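# Steer a roped hoop onto the other post

## Task

Using only the ropes, carry the hoop off the post it sits on and lay it flat on the other post so that it rings the loose peg standing there, with that peg still upright. No gripper can touch the hoop or the peg directly; each rope links the hoop to a metal block resting on a bench, so the arms work by moving the blocks. The hoop must never drop more than slightly below the top of the lower of the two posts, including while it dangles from the ropes. Nothing may be knocked out of the work area or onto the floor. At the end, every gripper must have released and every arm must be moved away, and the hoop must stay in place with no robot supporting it.

## Robot and tools

Robots. Three identical i2rt Big YAM arms, named arm1, arm2 and arm3. Each has six revolute joints, a two-finger gripper, and a wrist camera that sits above the hand and looks toward the fingertips when joints 1 and 6 are zero and the hand is level. The hand reaches roughly 1.0 m from the joint-1 axis. Base positions in the scene frame (metres), with facing measured counter-clockwise from +x in degrees: arm1 at x=+0.14, y=+1.40, z=+0.95, facing -93; arm2 at x=-1.17, y=-0.78, z=+1.04, facing +30; arm3 at x=+1.19, y=-0.75, z=+1.05, facing +148.

Frame. A single scene frame is shared by all arms. Its origin is on the floor and +z is up. The hand point lies midway between the fingertips; the hand's z axis runs along the fingers, and the fingers close along its y axis. Tool calls never take Cartesian poses, though; only joint angles.

execute_actions. Argument actions is a list holding either one action or nothing. An action is an object keyed by "arm1", "arm2", "arm3"; each present arm carries a "joints" object mapping joint names to absolute targets (not offsets). Names, units, ranges and done-tolerance: joint1_rad -2.879..2.879 (±0.045), rotates the whole arm about its base, positive counter-clockwise seen from above, zero points along the base's facing; joint2_rad 0..3.141 (±0.14), shoulder, zero has the upper arm lying back roughly level, increasing lifts it up then forward; joint3_rad 0..3.019 (±0.09), elbow, zero folds the forearm onto the upper arm, increasing opens it; joint4_rad -1.692..1.57 (±0.055), hand pitch, positive tips fingers up; joint5_rad -1.57..1.57 (±0.03), hand yaw, positive toward the arm's right; joint6_rad -2.094..2.094 (±0.035), hand roll, positive clockwise viewed from behind the hand; gripper_m 0..0.093 metres (±0.003), fingertip gap. Each finger pad can squeeze about 50-62 N, sometimes less. Joints or arms left out may keep pushing toward earlier targets. Motions within one action begin together but finish independently, and each joint has its own speed, so the hand can sweep a wide arc between postures. An action runs at most 15 s. Optional cameras lists which images to return: arm1_cam_wrist, arm2_cam_wrist, arm3_cam_wrist, cam_low, cam_top, or "all"; omitted or null means all, [] means none. An unknown key or out-of-range value rejects the whole call and nothing moves. An empty actions list only reports state and images. Example action: {"arm1": {"joints": {"gripper_m": 0.05}}, "arm2": {"joints": {"joint1_rad": 0.3}}, "arm3": {"joints": {"joint1_rad": 0.3}}}.

wait: seconds from 0 to 10; commands nothing, the scene keeps running, and it returns the same state and images as an empty action. zoom_image: camera plus region [x0, y0, x1, y1] in pixels of that camera's latest full image, origin top-left, at most 504 by 504. Wrist images are 504x504 fisheye; cam_low and cam_top are 672x504 and fixed in the room. finished_scene: scene number (1 or 2); it closes the scene for good once the last command has been held, and reports success.

Reading results. joint_positions gives current angles. joint_status tells how each joint of the last accepted action ended: "off_target" means it stopped short and may still push; after "contact_stop" or "time_out" it holds where it stopped, though a timed-out joint may keep a target at most 0.375, 0.375, 0.113, 0.225, 0.075, 0.3 rad (joints 1-6) away and keep pushing, resuming motion if freed; to relieve that, resend its reported position. "joint command not followed", usually with a "cause:" line, means a safety check held back that arm's joint targets (often a self- or arm-to-arm clearance check); those joints show "not_followed", the gripper part still runs, and the held targets may be retried with later actions. on_its_own lists what the call did not command; its "held at" value is the target being held, not the actual angle. A loaded joint holding position slowly sags. Tiny target changes may not move a joint. If a result reports a stop, the remaining execute_actions, wait and finished_scene calls in that reply are skipped.

Heat. Holding load warms the motors, even while you think. A MOTOR HOT line appears from 85 °C; at 100 °C an OVER-TEMPERATURE FAULT lets that arm and its gripper go limp and drop, and unfinished keys read "limit_stop_at_motor_heat"; resend the targets afterwards. Some heat carries into the next scene.

Cautions. The simulation runs while you think, and robots hold the last command meanwhile. Arms keep pushing after contact and can push hard; avoid it. A hard squeeze between two arms fails the run, and collisions are possible because the clearance check can be late and ignores fingers, gripper housings and wrist cameras; no state line reports arm contact. Objects may get brief random nudges. Grip the blocks securely, move them smoothly so the hoop rises above the lower post's top before swinging it across, lower it flat over the peg without toppling it, then open the grippers and pull the arms away.

Each tool is called in YAML: its name, and indented under it one key for each argument.

## Session

execute_actions:
  actions: []

Scene clock: 0.00 s.
Motor temperatures (°C, as the motors report them): arm1=[23 26 26 24 23 27] | arm2=[26 24 24 26 26 27] | arm3=[24 26 24 26 24 25]
arm1.joint_positions: joint1_rad=+0.638 joint2_rad=+0.238 joint3_rad=+1.622 joint4_rad=-1.515 joint5_rad=-0.055 joint6_rad=-0.387 gripper_m=+0.094
arm1.joint_status: not commanded
arm1.hand: x=+0.1404 y=+1.4203 z=+1.5812 quat_wxyz=(-0.523, -0.201, -0.725, +0.400) (m; scene frame)
arm2.joint_positions: joint1_rad=-0.809 joint2_rad=+0.517 joint3_rad=+1.393 joint4_rad=-1.151 joint5_rad=-0.090 joint6_rad=-0.582 gripper_m=+0.095
arm2.joint_status: not commanded
arm2.hand: x=-0.9590 y=-0.8304 z=+1.6425 quat_wxyz=(-0.559, +0.143, -0.787, +0.220) (m; scene frame)
arm3.joint_positions: joint1_rad=+0.318 joint2_rad=+0.555 joint3_rad=+1.682 joint4_rad=-1.323 joint5_rad=-0.250 joint6_rad=+0.180 gripper_m=+0.095
arm3.joint_status: not commanded
arm3.hand: x=+1.0477 y=-0.7506 z=+1.7318 quat_wxyz=(+0.079, +0.764, -0.088, -0.634) (m; scene frame)
pictures: arm1_cam_wrist, arm2_cam_wrist, arm3_cam_wrist, cam_low, cam_top
Images, in order (width x height): arm1_cam_wrist 504x504, arm2_cam_wrist 504x504, arm3_cam_wrist 504x504, cam_low 672x504, cam_top 672x504.

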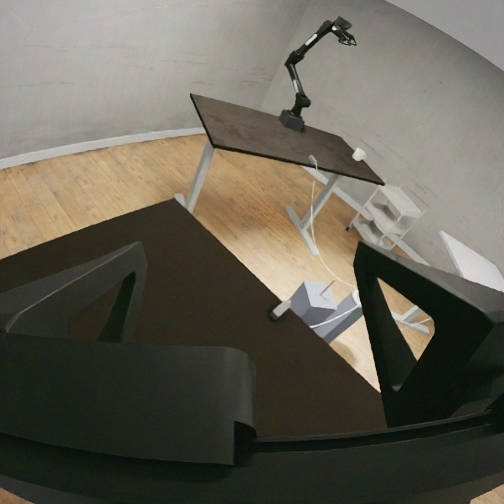

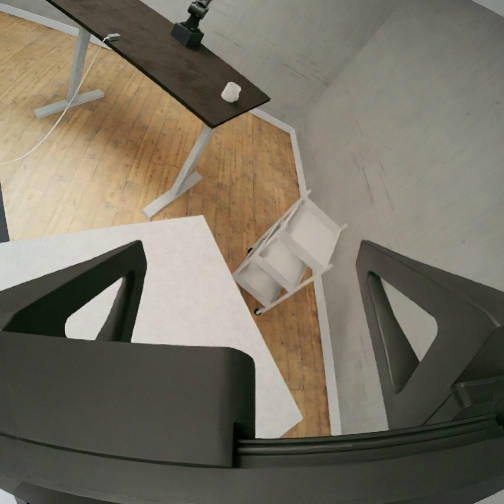

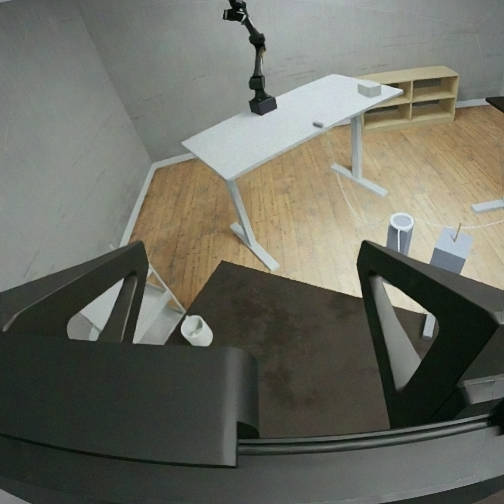

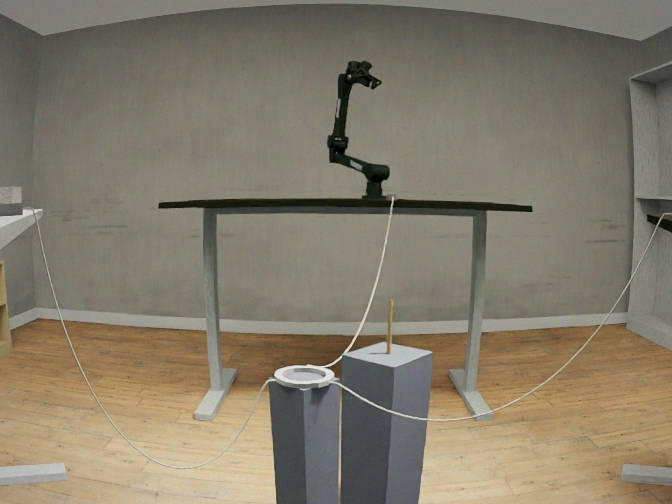

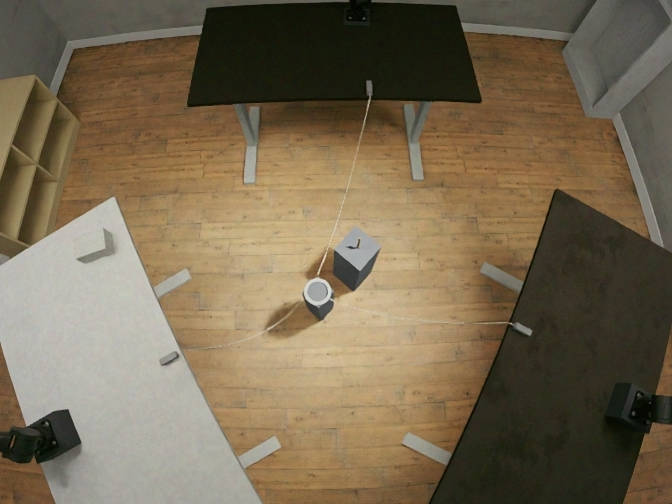

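execute_actions:
  actions:
    - {"arm1":{"joints":{"joint1_rad":0.15,"joint2_rad":1.85,"joint3_rad":1.8,"joint4_rad":-1.45,"joint5_rad":0,"joint6_rad":0}},"arm2":{"joints":{"joint1_rad":0.03,"joint2_rad":1.9,"joint3_rad":1.9,"joint4_rad":-1.5,"joint5_rad":0,"joint6_rad":0}},"arm3":{"joints":{"joint1_rad":-0.1,"joint2_rad":1.75,"joint3_rad":1.6,"joint4_rad":-1.35,"joint5_rad":0,"joint6_rad":0}}}

Scene clock: 3.97 s.
Motor temperatures (°C, as the motors report them): arm1=[23 26 26 24 23 27] | arm2=[26 24 24 26 26 27] | arm3=[24 26 25 26 24 25]
arm1.joint_positions: joint1_rad=+0.155 joint2_rad=+1.856 joint3_rad=+1.786 joint4_rad=-1.447 joint5_rad=-0.004 joint6_rad=-0.012 gripper_m=+0.094
arm1.joint_status: all done
arm1.hand: x=+0.2043 y=+0.8180 z=+1.1546 quat_wxyz=(-0.020, -0.663, -0.748, +0.018) (m; scene frame)
arm2.joint_positions: joint1_rad=+0.037 joint2_rad=+1.907 joint3_rad=+1.885 joint4_rad=-1.484 joint5_rad=+0.001 joint6_rad=-0.011 gripper_m=+0.095
arm2.joint_status: all done
arm2.hand: x=-0.6480 y=-0.4626 z=+1.2495 quat_wxyz=(-0.028, +0.281, -0.959, -0.011) (m; scene frame)
arm3.joint_positions: joint1_rad=-0.097 joint2_rad=+1.764 joint3_rad=+1.576 joint4_rad=-1.340 joint5_rad=-0.002 joint6_rad=+0.009 gripper_m=+0.095
arm3.joint_status: all done
arm3.hand: x=+0.7558 y=-0.4112 z=+1.2166 quat_wxyz=(-0.001, +0.944, -0.329, -0.021) (m; scene frame)
pictures: arm1_cam_wrist, arm2_cam_wrist, arm3_cam_wrist, cam_low, cam_top
Images, in order (width x height): arm1_cam_wrist 504x504, arm2_cam_wrist 504x504, arm3_cam_wrist 504x504, cam_low 672x504, cam_top 672x504.

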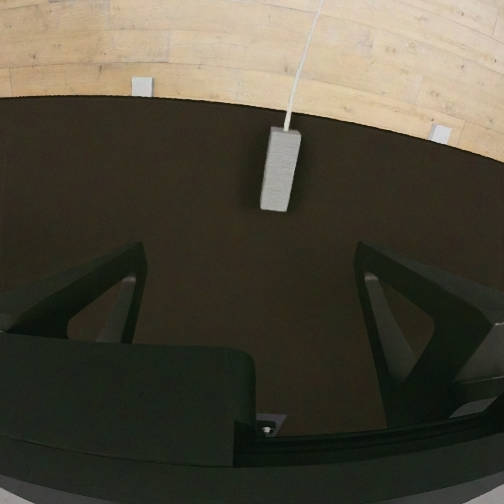

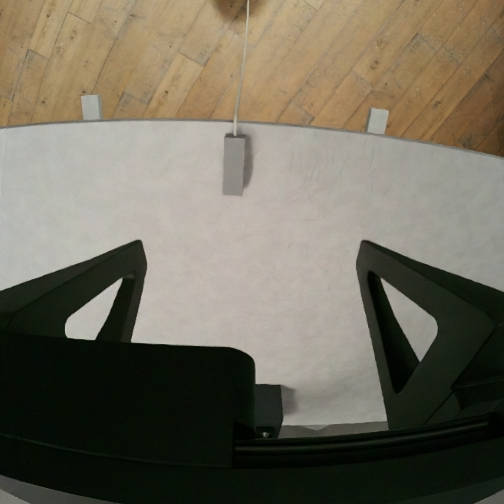

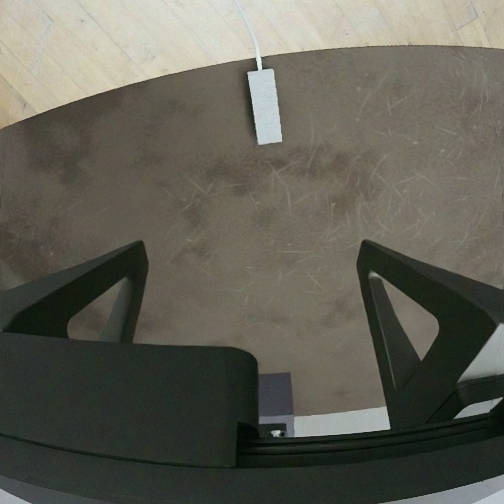

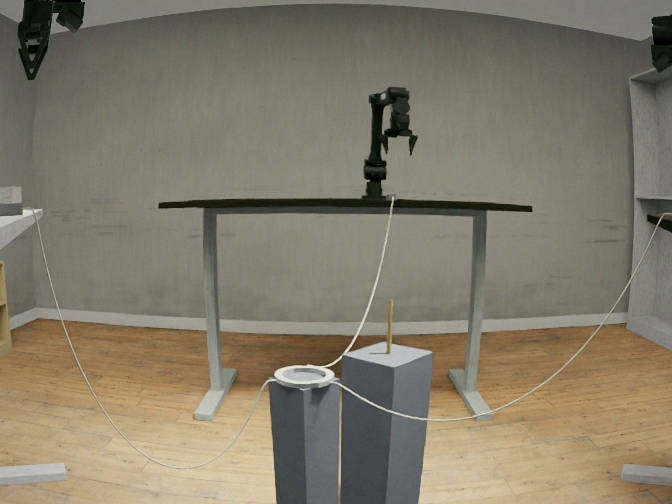

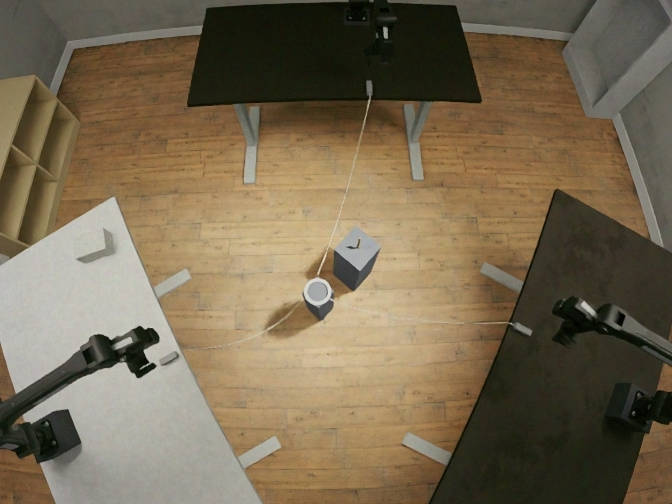

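execute_actions:
  actions:
    - {"arm1":{"joints":{"joint1_rad":0.105,"joint2_rad":1.89,"joint3_rad":1.6,"joint4_rad":-1.22,"joint6_rad":0.09}},"arm2":{"joints":{"joint1_rad":0.07,"joint2_rad":1.98,"joint3_rad":1.52,"joint4_rad":-1.04,"joint6_rad":0.05}},"arm3":{"joints":{"joint1_rad":-0.125,"joint2_rad":2.01,"joint3_rad":1.58,"joint4_rad":-1.08,"joint6_rad":-0.06}}}

Scene clock: 6.70 s.
Motor temperatures (°C, as the motors report them): arm1=[23 26 26 24 23 27] | arm2=[26 24 25 26 26 27] | arm3=[24 26 25 26 24 25]
arm1.joint_positions: joint1_rad=+0.099 joint2_rad=+1.903 joint3_rad=+1.596 joint4_rad=-1.232 joint5_rad=-0.004 joint6_rad=+0.079 gripper_m=+0.094
arm1.joint_status: all done
arm1.hand: x=+0.1706 y=+0.8213 z=+1.0576 quat_wxyz=(-0.012, -0.716, -0.698, +0.011) (m; scene frame)
arm2.joint_positions: joint1_rad=+0.069 joint2_rad=+1.984 joint3_rad=+1.516 joint4_rad=-1.057 joint5_rad=+0.001 joint6_rad=+0.038 gripper_m=+0.095
arm2.joint_status: all done
arm2.hand: x=-0.6769 y=-0.4572 z=+1.0704 quat_wxyz=(-0.019, +0.272, -0.962, -0.009) (m; scene frame)
arm3.joint_positions: joint1_rad=-0.120 joint2_rad=+2.040 joint3_rad=+1.555 joint4_rad=-1.093 joint5_rad=-0.002 joint6_rad=-0.050 gripper_m=+0.095
arm3.joint_status: all done
arm3.hand: x=+0.7295 y=-0.3758 z=+1.0580 quat_wxyz=(+0.007, +0.950, -0.311, +0.002) (m; scene frame)
pictures: arm1_cam_wrist, arm2_cam_wrist, arm3_cam_wrist, cam_low, cam_top
Images, in order (width x height): arm1_cam_wrist 504x504, arm2_cam_wrist 504x504, arm3_cam_wrist 504x504, cam_low 672x504, cam_top 672x504.

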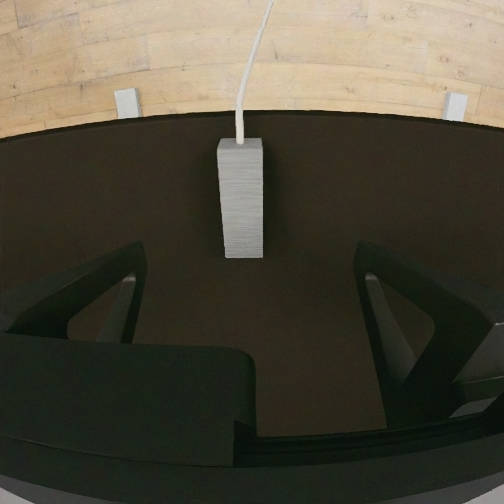

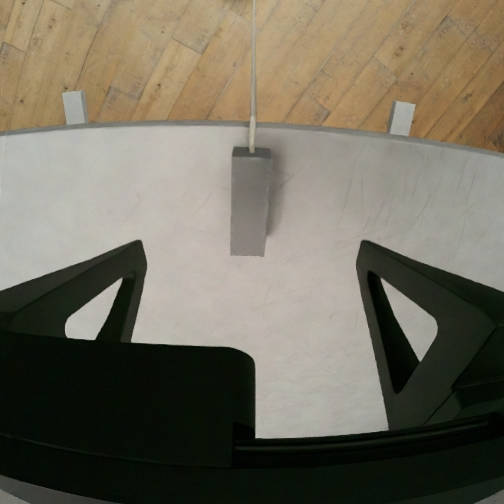

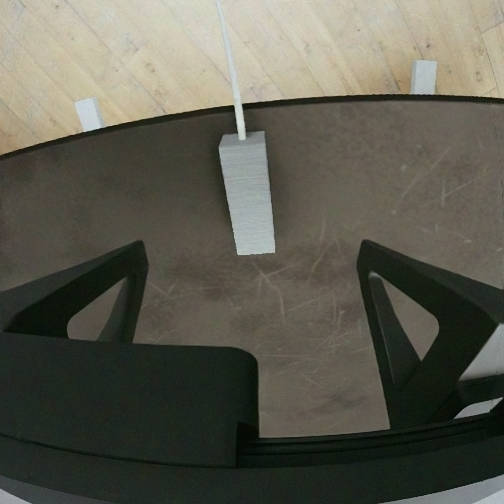

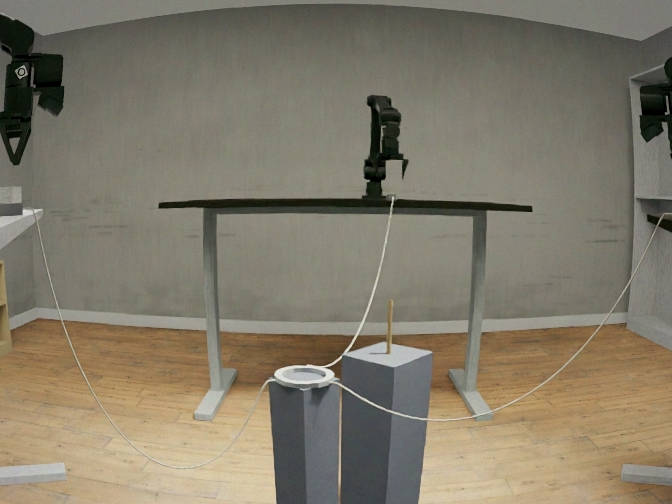

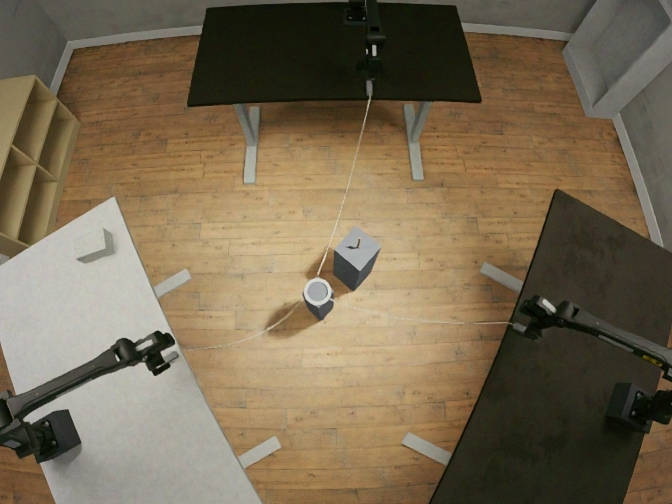

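execute_actions:
  actions:
    - {"arm1":{"joints":{"joint1_rad":0.115,"joint2_rad":1.99,"joint3_rad":1.465,"joint4_rad":-0.99}},"arm2":{"joints":{"joint2_rad":2.125,"joint3_rad":1.425,"joint4_rad":-0.81}},"arm3":{"joints":{"joint2_rad":2.15,"joint3_rad":1.475,"joint4_rad":-0.83,"joint6_rad":-0.15}}}

Scene clock: 8.63 s.
Motor temperatures (°C, as the motors report them): arm1=[23 26 26 24 23 27] | arm2=[26 24 25 26 26 27] | arm3=[24 26 25 26 24 25]
arm1.joint_positions: joint1_rad=+0.117 joint2_rad=+1.978 joint3_rad=+1.472 joint4_rad=-1.002 joint5_rad=+0.001 joint6_rad=+0.080 gripper_m=+0.094
arm1.joint_status: all done
arm1.hand: x=+0.1797 y=+0.8197 z=+0.9731 quat_wxyz=(-0.022, -0.710, -0.703, +0.023) (m; scene frame)
arm2.joint_positions: joint1_rad=+0.069 joint2_rad=+2.117 joint3_rad=+1.428 joint4_rad=-0.828 joint5_rad=+0.000 joint6_rad=+0.039 gripper_m=+0.095
arm2.joint_status: all done
arm2.hand: x=-0.6806 y=-0.4586 z=+0.9688 quat_wxyz=(-0.023, +0.272, -0.962, -0.011) (m; scene frame)
arm3.joint_positions: joint1_rad=-0.114 joint2_rad=+2.140 joint3_rad=+1.472 joint4_rad=-0.844 joint5_rad=+0.000 joint6_rad=-0.141 gripper_m=+0.095
arm3.joint_status: all done
arm3.hand: x=+0.7212 y=-0.3741 z=+0.9752 quat_wxyz=(-0.007, +0.964, -0.266, -0.028) (m; scene frame)
pictures: arm1_cam_wrist, arm2_cam_wrist, arm3_cam_wrist, cam_low, cam_top
Images, in order (width x height): arm1_cam_wrist 504x504, arm2_cam_wrist 504x504, arm3_cam_wrist 504x504, cam_low 672x504, cam_top 672x504.

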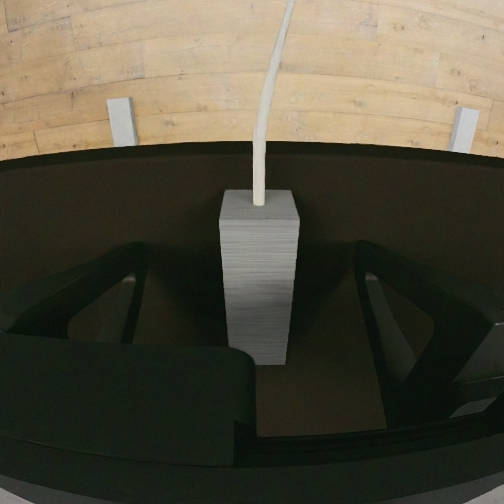

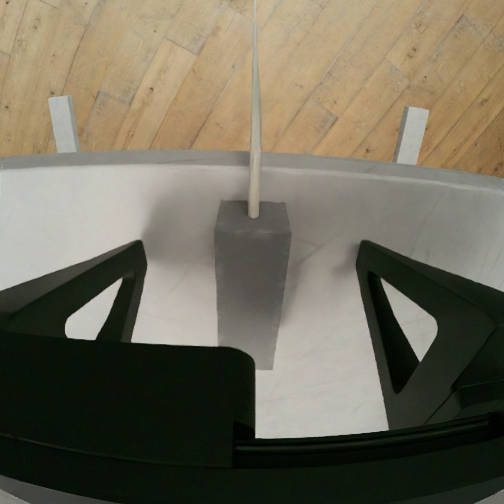

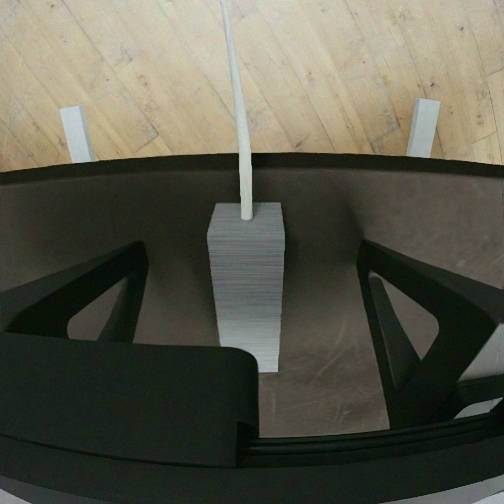

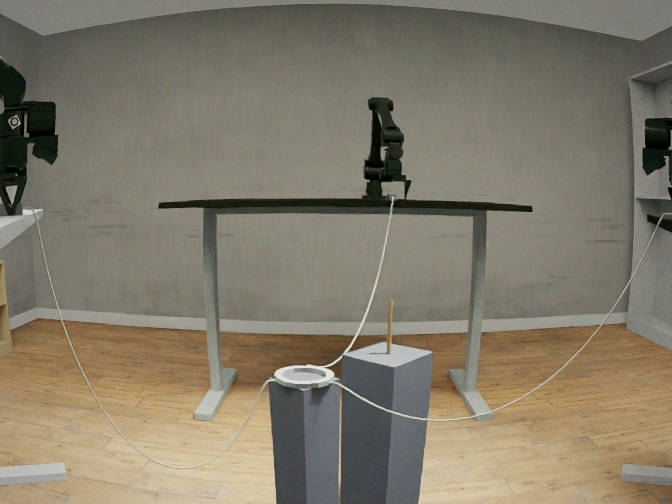

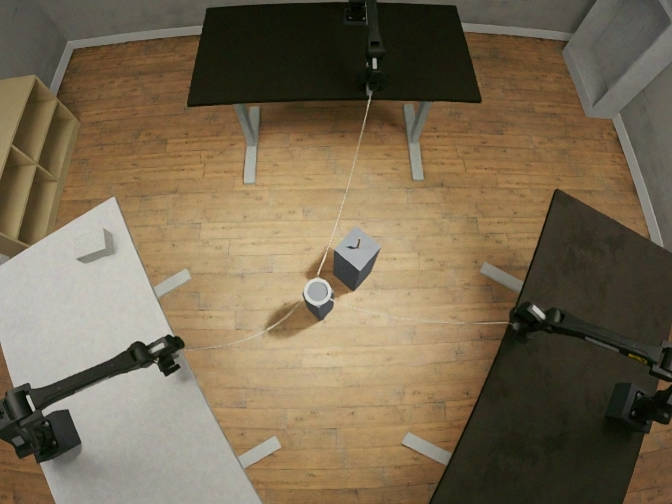

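execute_actions:
  actions:
    - {"arm1":{"joints":{"joint3_rad":1.425,"joint4_rad":-1.06}},"arm2":{"joints":{"joint3_rad":1.385,"joint4_rad":-0.885}},"arm3":{"joints":{"joint3_rad":1.425,"joint4_rad":-0.9}}}

Scene clock: 10.00 s.
Motor temperatures (°C, as the motors report them): arm1=[23 26 26 24 23 27] | arm2=[26 24 25 26 26 27] | arm3=[24 26 25 26 24 25]
arm1.joint_positions: joint1_rad=+0.117 joint2_rad=+1.969 joint3_rad=+1.452 joint4_rad=-1.040 joint5_rad=+0.002 joint6_rad=+0.080 gripper_m=+0.094
arm1.joint_status: all done
arm1.hand: x=+0.1784 y=+0.8366 z=+0.9708 quat_wxyz=(-0.003, -0.710, -0.704, +0.007) (m; scene frame)
arm2.joint_positions: joint1_rad=+0.069 joint2_rad=+2.115 joint3_rad=+1.414 joint4_rad=-0.862 joint5_rad=-0.001 joint6_rad=+0.044 gripper_m=+0.095
arm2.joint_status: all done
arm2.hand: x=-0.6931 y=-0.4668 z=+0.9652 quat_wxyz=(+0.000, +0.270, -0.963, -0.004) (m; scene frame)
arm3.joint_positions: joint1_rad=-0.114 joint2_rad=+2.131 joint3_rad=+1.450 joint4_rad=-0.876 joint5_rad=+0.005 joint6_rad=-0.149 gripper_m=+0.095
arm3.joint_status: all done
arm3.hand: x=+0.7351 y=-0.3842 z=+0.9730 quat_wxyz=(+0.000, +0.965, -0.262, -0.006) (m; scene frame)
pictures: arm1_cam_wrist, arm2_cam_wrist, arm3_cam_wrist, cam_low, cam_top
Images, in order (width x height): arm1_cam_wrist 504x504, arm2_cam_wrist 504x504, arm3_cam_wrist 504x504, cam_low 672x504, cam_top 672x504.

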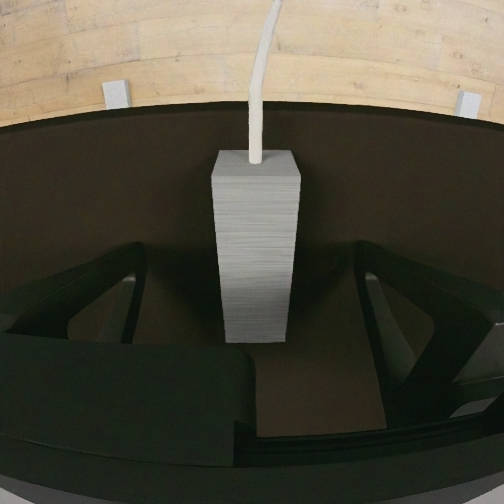

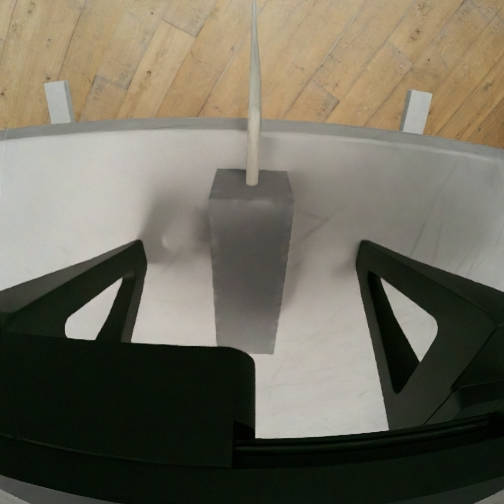

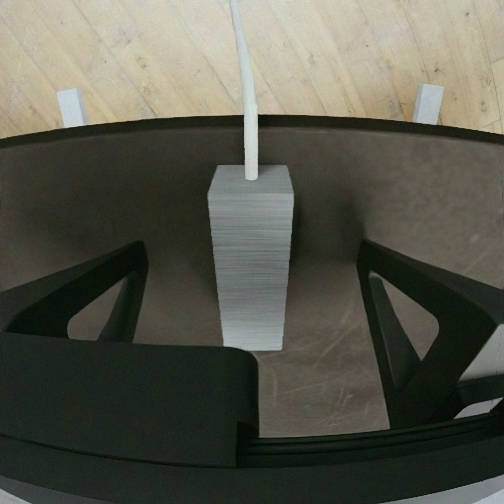

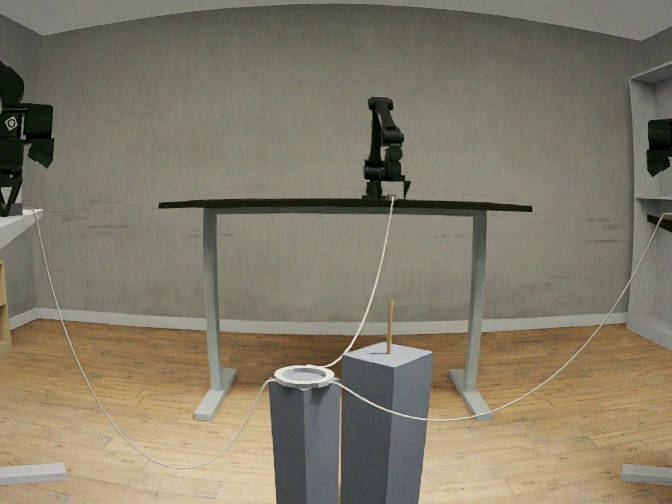

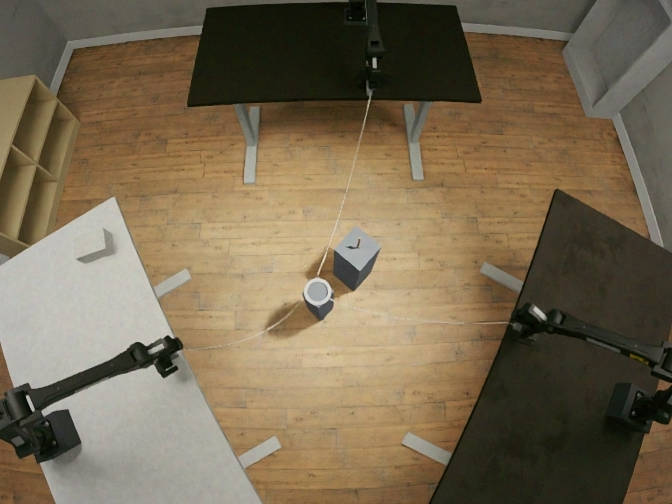

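execute_actions:
  actions:
    - {"arm1":{"joints":{"joint3_rad":1.46,"gripper_m":0.015}},"arm2":{"joints":{"joint3_rad":1.425,"gripper_m":0.015}},"arm3":{"joints":{"joint3_rad":1.46,"gripper_m":0.015}}}

zoom_image:
  camera: "cam_low"
  region: [240,280,460,460]

zoom_image:
  camera: "cam_top"
  region: [270,210,410,340]

Scene clock: 11.00 s.
Motor temperatures (°C, as the motors report them): arm1=[23 26 27 24 23 27] | arm2=[26 24 25 26 26 27] | arm3=[24 26 25 26 24 25]
arm1.joint_positions: joint1_rad=+0.116 joint2_rad=+1.969 joint3_rad=+1.452 joint4_rad=-1.050 joint5_rad=+0.003 joint6_rad=+0.081 gripper_m=+0.025
arm1.joint_status: gripper_m off_target (ended at +0.025, target +0.015); the others done
arm1.hand: x=+0.1779 y=+0.8390 z=+0.9710 quat_wxyz=(+0.001, -0.711, -0.703, +0.004) (m; scene frame)
arm2.joint_positions: joint1_rad=+0.069 joint2_rad=+2.115 joint3_rad=+1.414 joint4_rad=-0.868 joint5_rad=+0.000 joint6_rad=+0.044 gripper_m=+0.025
arm2.joint_status: gripper_m off_target (ended at +0.025, target +0.015); the others done
arm2.hand: x=-0.6944 y=-0.4678 z=+0.9652 quat_wxyz=(+0.003, +0.270, -0.963, -0.003) (m; scene frame)
arm3.joint_positions: joint1_rad=-0.126 joint2_rad=+2.131 joint3_rad=+1.450 joint4_rad=-0.886 joint5_rad=+0.005 joint6_rad=-0.149 gripper_m=+0.025
arm3.joint_status: gripper_m off_target (ended at +0.025, target +0.015); the others done
arm3.hand: x=+0.7413 y=-0.3803 z=+0.9730 quat_wxyz=(+0.002, +0.964, -0.267, -0.002) (m; scene frame)
pictures: arm1_cam_wrist, arm2_cam_wrist, arm3_cam_wrist, cam_low, cam_top
Images, in order (width x height): arm1_cam_wrist 504x504, arm2_cam_wrist 504x504, arm3_cam_wrist 504x504, cam_low 672x504, cam_top 672x504.

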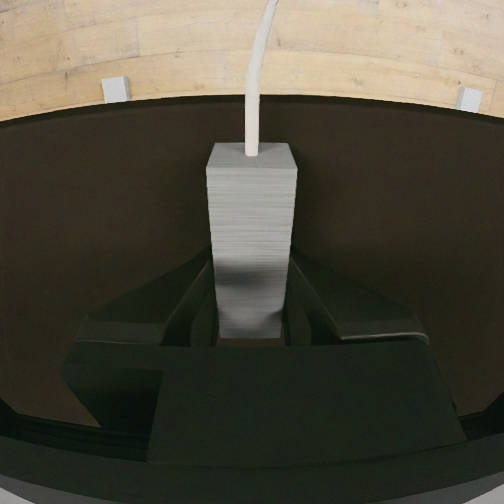

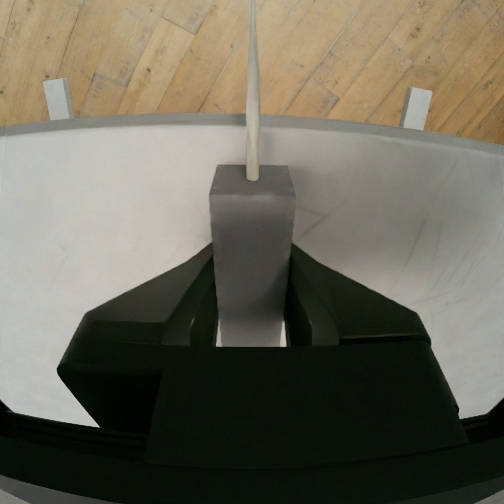

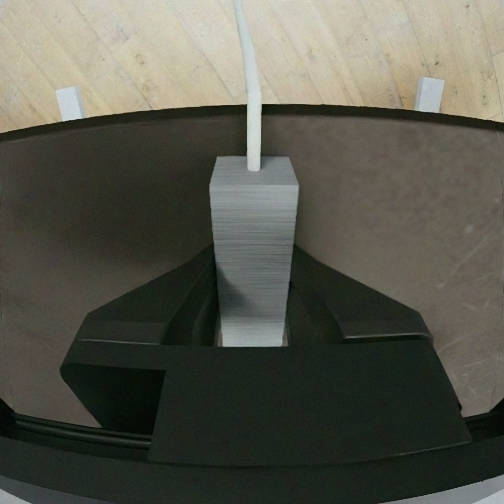

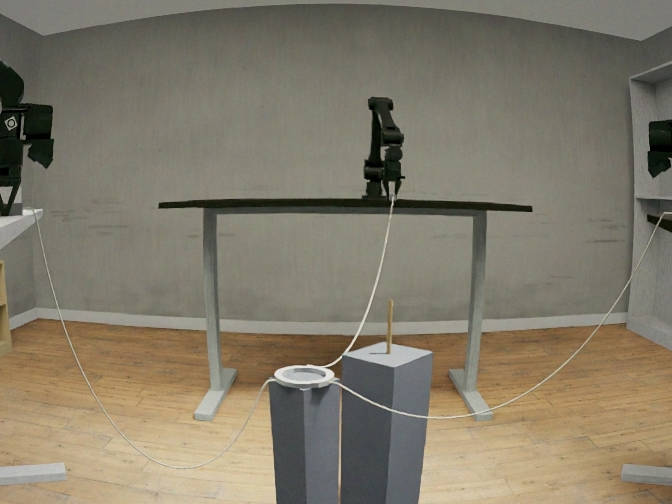

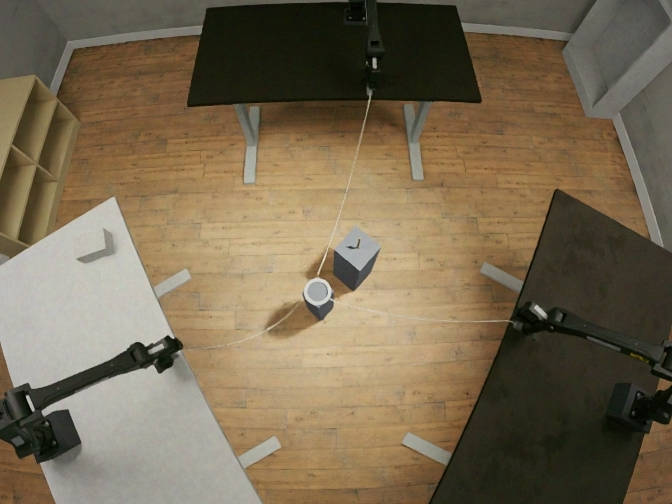

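Region (240, 280, 460, 460) of cam_low's 672x504 image, scaled by 2.291, with more detail than that image has; it fills the top 412 rows of this view, and the rest is white.

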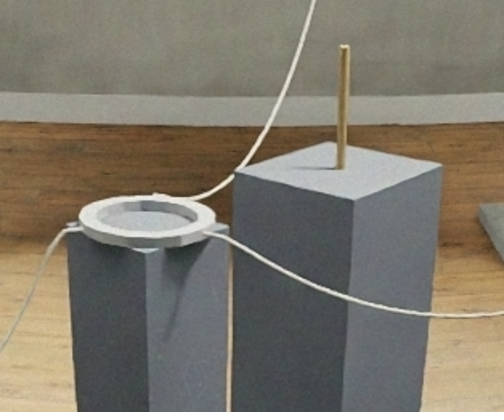

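Region (270, 210, 410, 340) of cam_top's 672x504 image, scaled by 3.600, with more detail than that image has; it fills the top 468 rows of this view, and the rest is white.

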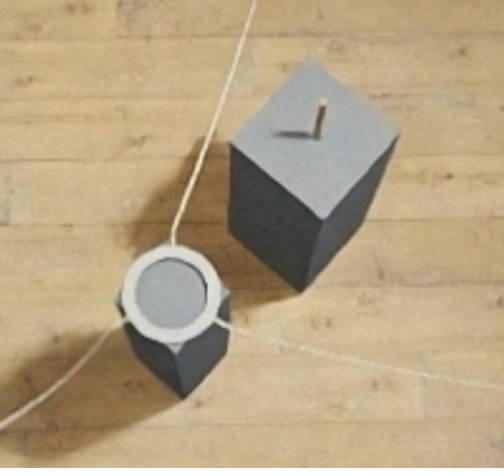

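execute_actions:
  actions:
    - {"arm1":{"joints":{"joint2_rad":1.88,"joint3_rad":1.58,"joint4_rad":-1.24}},"arm2":{"joints":{"joint2_rad":1.83,"joint3_rad":1.8,"joint4_rad":-1.51}},"arm3":{"joints":{"joint2_rad":1.9,"joint3_rad":1.63,"joint4_rad":-1.265}}}

Scene clock: 14.23 s.
Motor temperatures (°C, as the motors report them): arm1=[23 26 27 24 23 27] | arm2=[26 25 25 26 26 27] | arm3=[24 26 26 26 24 25]
arm1.joint_positions: joint1_rad=+0.116 joint2_rad=+1.883 joint3_rad=+1.537 joint4_rad=-1.230 joint5_rad=+0.003 joint6_rad=+0.081 gripper_m=+0.025
arm1.joint_status: all done
arm1.hand: x=+0.1780 y=+0.8429 z=+1.0465 quat_wxyz=(+0.005, -0.711, -0.703, +0.000) (m; scene frame)
arm2.joint_positions: joint1_rad=+0.069 joint2_rad=+1.826 joint3_rad=+1.790 joint4_rad=-1.493 joint5_rad=+0.000 joint6_rad=+0.044 gripper_m=+0.025
arm2.joint_status: all done
arm2.hand: x=-0.6865 y=-0.4650 z=+1.2586 quat_wxyz=(-0.016, +0.270, -0.963, -0.009) (m; scene frame)
arm3.joint_positions: joint1_rad=-0.126 joint2_rad=+1.908 joint3_rad=+1.609 joint4_rad=-1.254 joint5_rad=+0.002 joint6_rad=-0.149 gripper_m=+0.025
arm3.joint_status: all done
arm3.hand: x=+0.7400 y=-0.3775 z=+1.1514 quat_wxyz=(+0.000, +0.964, -0.268, -0.009) (m; scene frame)
pictures: arm1_cam_wrist, arm2_cam_wrist, arm3_cam_wrist, cam_low, cam_top
Images, in order (width x height): arm1_cam_wrist 504x504, arm2_cam_wrist 504x504, arm3_cam_wrist 504x504, cam_low 672x504, cam_top 672x504.

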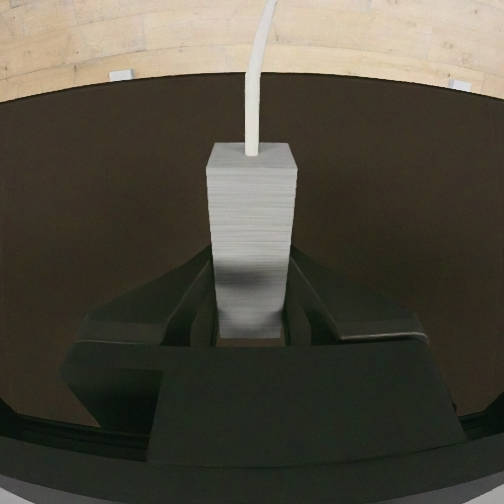

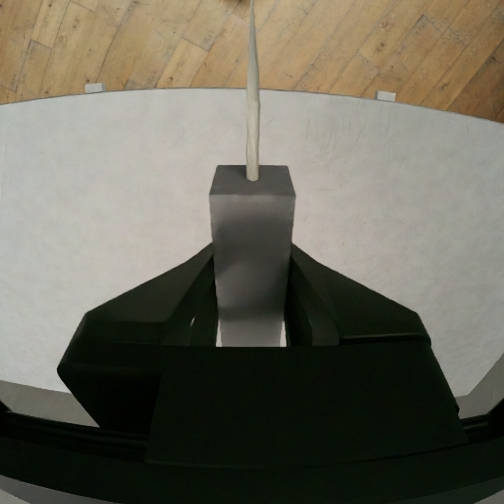

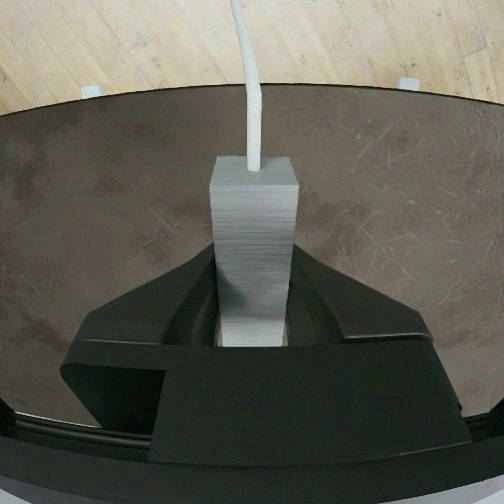

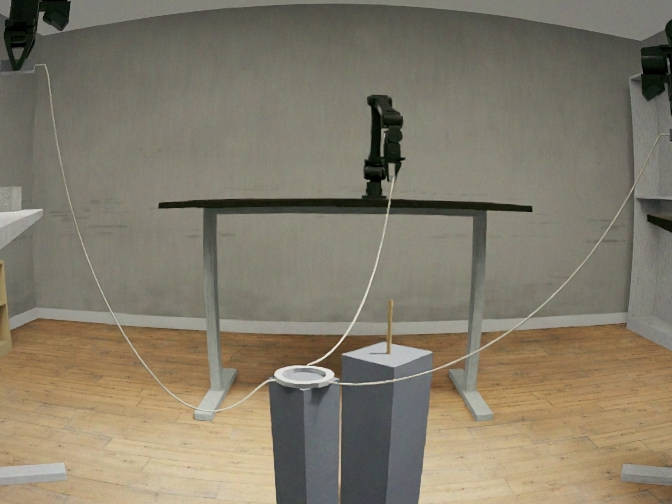

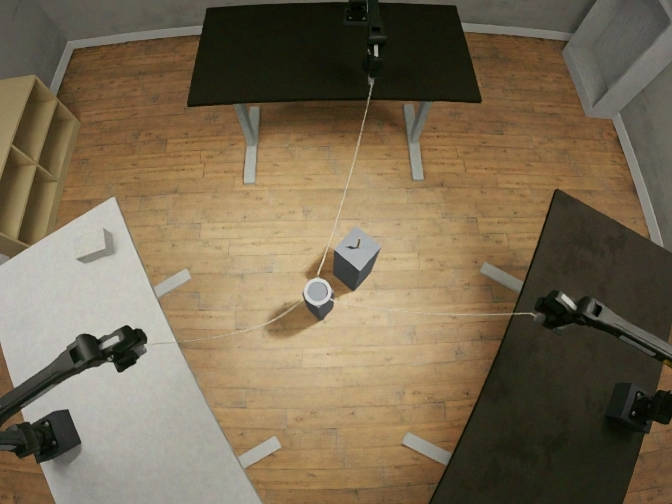

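execute_actions:
  actions:
    - {"arm1":{"joints":{"joint1_rad":-0.285,"joint2_rad":1.99,"joint3_rad":1.92,"joint4_rad":-1.3}},"arm2":{"joints":{"joint1_rad":0.15,"joint2_rad":1.45,"joint3_rad":1.42,"joint4_rad":-1.3}},"arm3":{"joints":{"joint1_rad":0.245,"joint2_rad":1.82,"joint3_rad":1.65,"joint4_rad":-1.12,"joint6_rad":0.15}}}
  cameras: ["cam_low"]

execute_actions:
  actions:
    - {"arm1":{"joints":{"joint2_rad":2.05,"joint3_rad":2.28,"joint4_rad":-1.425,"joint6_rad":-0.2}},"arm2":{"joints":{"joint2_rad":1.16,"joint3_rad":1.16,"joint4_rad":-1.2,"joint6_rad":0.15}},"arm3":{"joints":{"joint2_rad":1.72,"joint3_rad":1.65}}}
  cameras: ["cam_low","cam_top"]

Scene clock: 18.33 s.
Motor temperatures (°C, as the motors report them): arm1=[23 27 28 24 23 27] | arm2=[26 25 26 26 26 27] | arm3=[24 27 26 26 24 25]
arm1.joint_positions: joint1_rad=-0.281 joint2_rad=+2.003 joint3_rad=+1.873 joint4_rad=-1.292 joint5_rad=+0.002 joint6_rad=+0.082 gripper_m=+0.025
arm1.joint_status: all done
arm1.hand: x=-0.0719 y=+0.7799 z=+1.1065 quat_wxyz=(-0.044, -0.834, -0.547, +0.061) (m; scene frame)
arm2.joint_positions: joint1_rad=+0.157 joint2_rad=+1.438 joint3_rad=+1.424 joint4_rad=-1.321 joint5_rad=+0.000 joint6_rad=+0.044 gripper_m=+0.025
arm2.joint_status: all done
arm2.hand: x=-0.7915 y=-0.4851 z=+1.3093 quat_wxyz=(-0.107, +0.309, -0.944, -0.044) (m; scene frame)
arm3.joint_positions: joint1_rad=+0.237 joint2_rad=+1.852 joint3_rad=+1.609 joint4_rad=-1.132 joint5_rad=+0.000 joint6_rad=+0.140 gripper_m=+0.025
arm3.joint_status: all done
arm3.hand: x=+0.6092 y=-0.5510 z=+1.1884 quat_wxyz=(-0.004, +0.968, -0.231, -0.098) (m; scene frame)
pictures: cam_low
Images, in order (width x height): cam_low 672x504.

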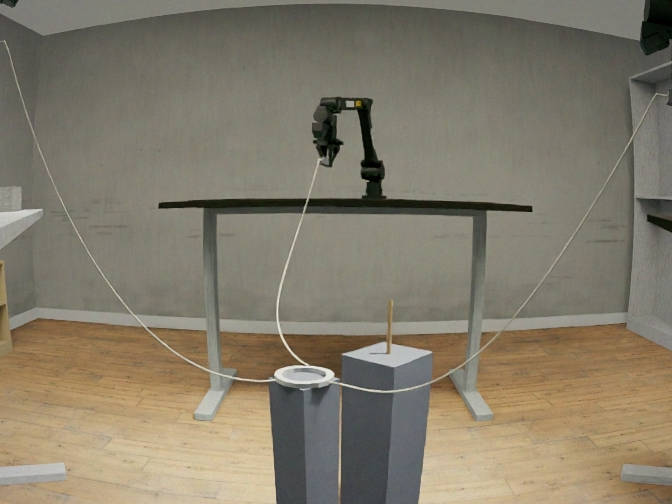

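Scene clock: 19.63 s.
Motor temperatures (°C, as the motors report them): arm1=[23 27 28 24 23 27] | arm2=[26 25 26 26 26 27] | arm3=[24 27 26 26 24 25]
arm1.joint_positions: joint1_rad=-0.281 joint2_rad=+2.056 joint3_rad=+2.229 joint4_rad=-1.419 joint5_rad=+0.002 joint6_rad=-0.189 gripper_m=+0.025
arm1.joint_status: all done
arm1.hand: x=-0.0895 y=+0.7267 z=+1.2202 quat_wxyz=(-0.080, -0.744, -0.648, +0.142) (m; scene frame)
arm2.joint_positions: joint1_rad=+0.157 joint2_rad=+1.157 joint3_rad=+1.163 joint4_rad=-1.223 joint5_rad=+0.000 joint6_rad=+0.138 gripper_m=+0.025
arm2.joint_status: all done
arm2.hand: x=-0.8534 y=-0.5349 z=+1.3152 quat_wxyz=(-0.158, +0.262, -0.949, -0.073) (m; scene frame)
arm3.joint_positions: joint1_rad=+0.237 joint2_rad=+1.734 joint3_rad=+1.609 joint4_rad=-1.132 joint5_rad=+0.000 joint6_rad=+0.141 gripper_m=+0.025
arm3.joint_status: all done
arm3.hand: x=+0.6147 y=-0.5521 z=+1.2580 quat_wxyz=(-0.010, +0.960, -0.230, -0.157) (m; scene frame)
pictures: cam_low, cam_top
Images, in order (width x height): cam_low 672x504, cam_top 672x504.

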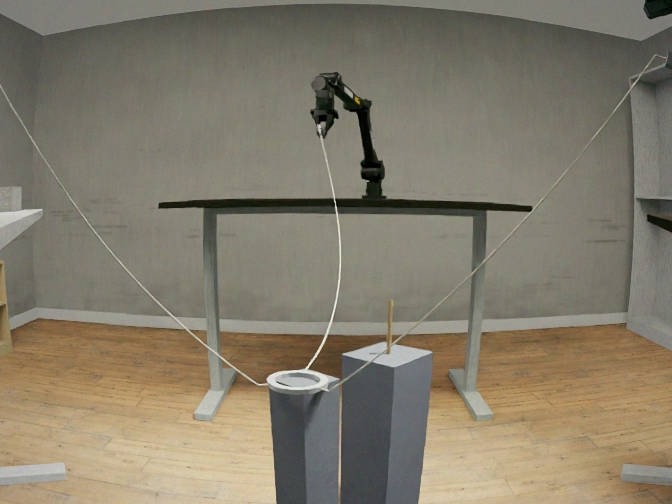

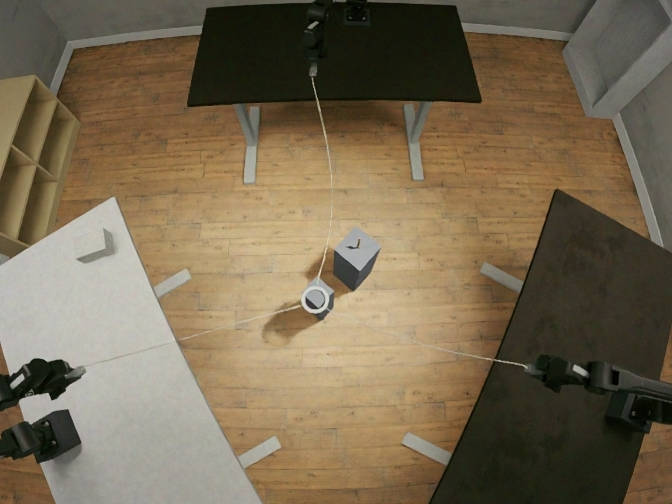

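execute_actions:
  actions:
    - {"arm1":{"joints":{"joint1_rad":-0.34,"joint2_rad":1.75,"joint3_rad":1.96,"joint4_rad":-1.4}},"arm2":{"joints":{"joint1_rad":0.205,"joint2_rad":0.865,"joint3_rad":0.91,"joint4_rad":-1.25}},"arm3":{"joints":{"joint1_rad":0.295,"joint2_rad":1.43,"joint3_rad":1.335,"joint4_rad":-1.085}}}
  cameras: ["cam_low","cam_top"]

Scene clock: 22.80 s.
Motor temperatures (°C, as the motors report them): arm1=[23 27 29 24 23 27] | arm2=[26 24 26 26 26 27] | arm3=[24 27 27 26 24 25]
arm1.joint_positions: joint1_rad=-0.343 joint2_rad=+1.762 joint3_rad=+1.956 joint4_rad=-1.409 joint5_rad=+0.002 joint6_rad=-0.192 gripper_m=+0.025
arm1.joint_status: all done
arm1.hand: x=-0.0957 y=+0.8279 z=+1.2858 quat_wxyz=(-0.082, -0.761, -0.624, +0.158) (m; scene frame)
arm2.joint_positions: joint1_rad=+0.203 joint2_rad=+0.865 joint3_rad=+0.913 joint4_rad=-1.239 joint5_rad=+0.000 joint6_rad=+0.140 gripper_m=+0.025
arm2.joint_status: all done
arm2.hand: x=-0.9388 y=-0.5860 z=+1.2926 quat_wxyz=(-0.168, +0.282, -0.941, -0.082) (m; scene frame)
arm3.joint_positions: joint1_rad=+0.298 joint2_rad=+1.436 joint3_rad=+1.320 joint4_rad=-1.096 joint5_rad=+0.000 joint6_rad=+0.142 gripper_m=+0.025
arm3.joint_status: all done
arm3.hand: x=+0.7016 y=-0.6137 z=+1.2867 quat_wxyz=(-0.006, +0.963, -0.200, -0.179) (m; scene frame)
pictures: cam_low, cam_top
Images, in order (width x height): cam_low 672x504, cam_top 672x504.

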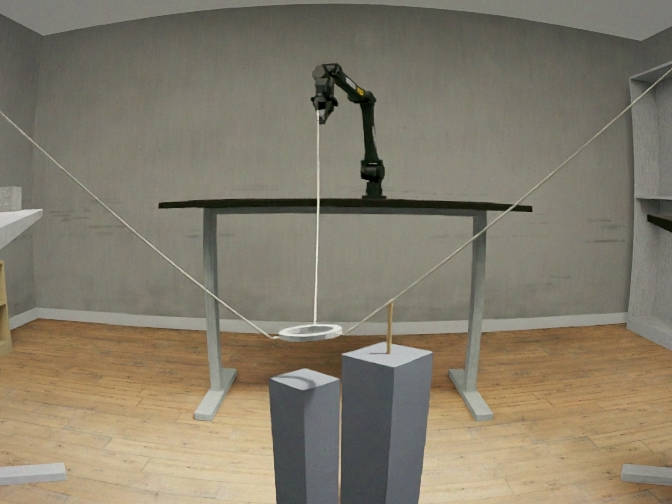

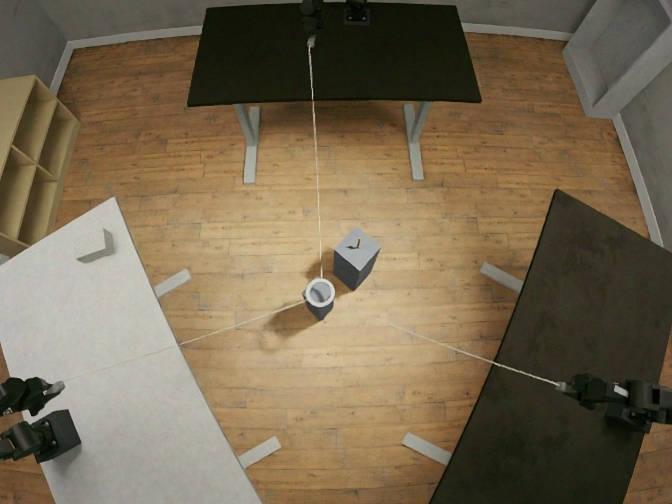

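execute_actions:
  actions:
    - {"arm1":{"joints":{"joint1_rad":-0.33,"joint2_rad":1.27,"joint3_rad":1.435,"joint4_rad":-1.35,"joint6_rad":-0.33}},"arm2":{"joints":{"joint1_rad":0.305,"joint2_rad":0.85,"joint6_rad":0.3}},"arm3":{"joints":{"joint1_rad":0.13,"joint2_rad":1.075,"joint3_rad":1.045,"joint4_rad":-1.16}}}
  cameras: ["cam_low","cam_top"]

Scene clock: 25.27 s.
Motor temperatures (°C, as the motors report them): arm1=[23 27 29 24 23 27] | arm2=[26 24 26 26 26 27] | arm3=[24 27 27 26 24 25]
arm1.joint_positions: joint1_rad=-0.332 joint2_rad=+1.289 joint3_rad=+1.429 joint4_rad=-1.357 joint5_rad=+0.002 joint6_rad=-0.321 gripper_m=+0.025
arm1.joint_status: all done
arm1.hand: x=-0.0246 y=+0.9888 z=+1.2888 quat_wxyz=(-0.072, -0.716, -0.676, +0.161) (m; scene frame)
arm2.joint_positions: joint1_rad=+0.303 joint2_rad=+0.865 joint3_rad=+0.913 joint4_rad=-1.239 joint5_rad=+0.000 joint6_rad=+0.290 gripper_m=+0.025
arm2.joint_status: all done
arm2.hand: x=-0.9597 y=-0.5645 z=+1.2928 quat_wxyz=(-0.157, +0.258, -0.948, -0.102) (m; scene frame)
arm3.joint_positions: joint1_rad=+0.120 joint2_rad=+1.078 joint3_rad=+1.031 joint4_rad=-1.154 joint5_rad=+0.002 joint6_rad=+0.142 gripper_m=+0.025
arm3.joint_status: all done
arm3.hand: x=+0.8515 y=-0.5856 z=+1.2948 quat_wxyz=(-0.024, +0.941, -0.285, -0.183) (m; scene frame)
pictures: cam_low, cam_top
Images, in order (width x height): cam_low 672x504, cam_top 672x504.

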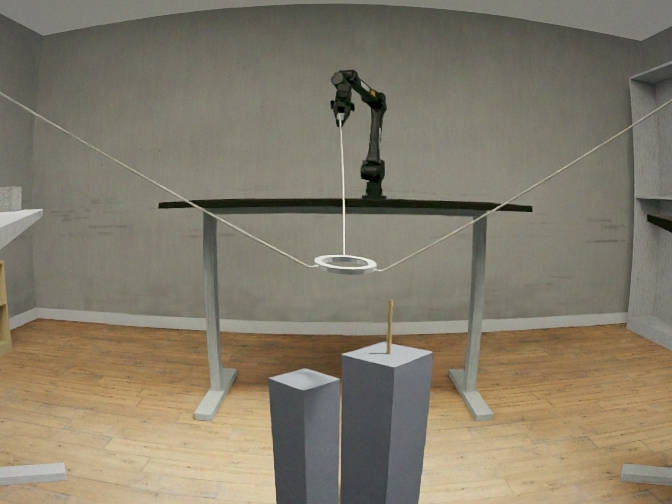

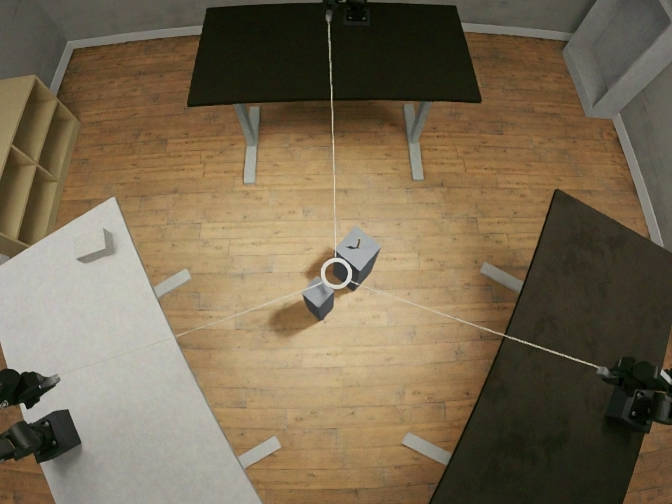

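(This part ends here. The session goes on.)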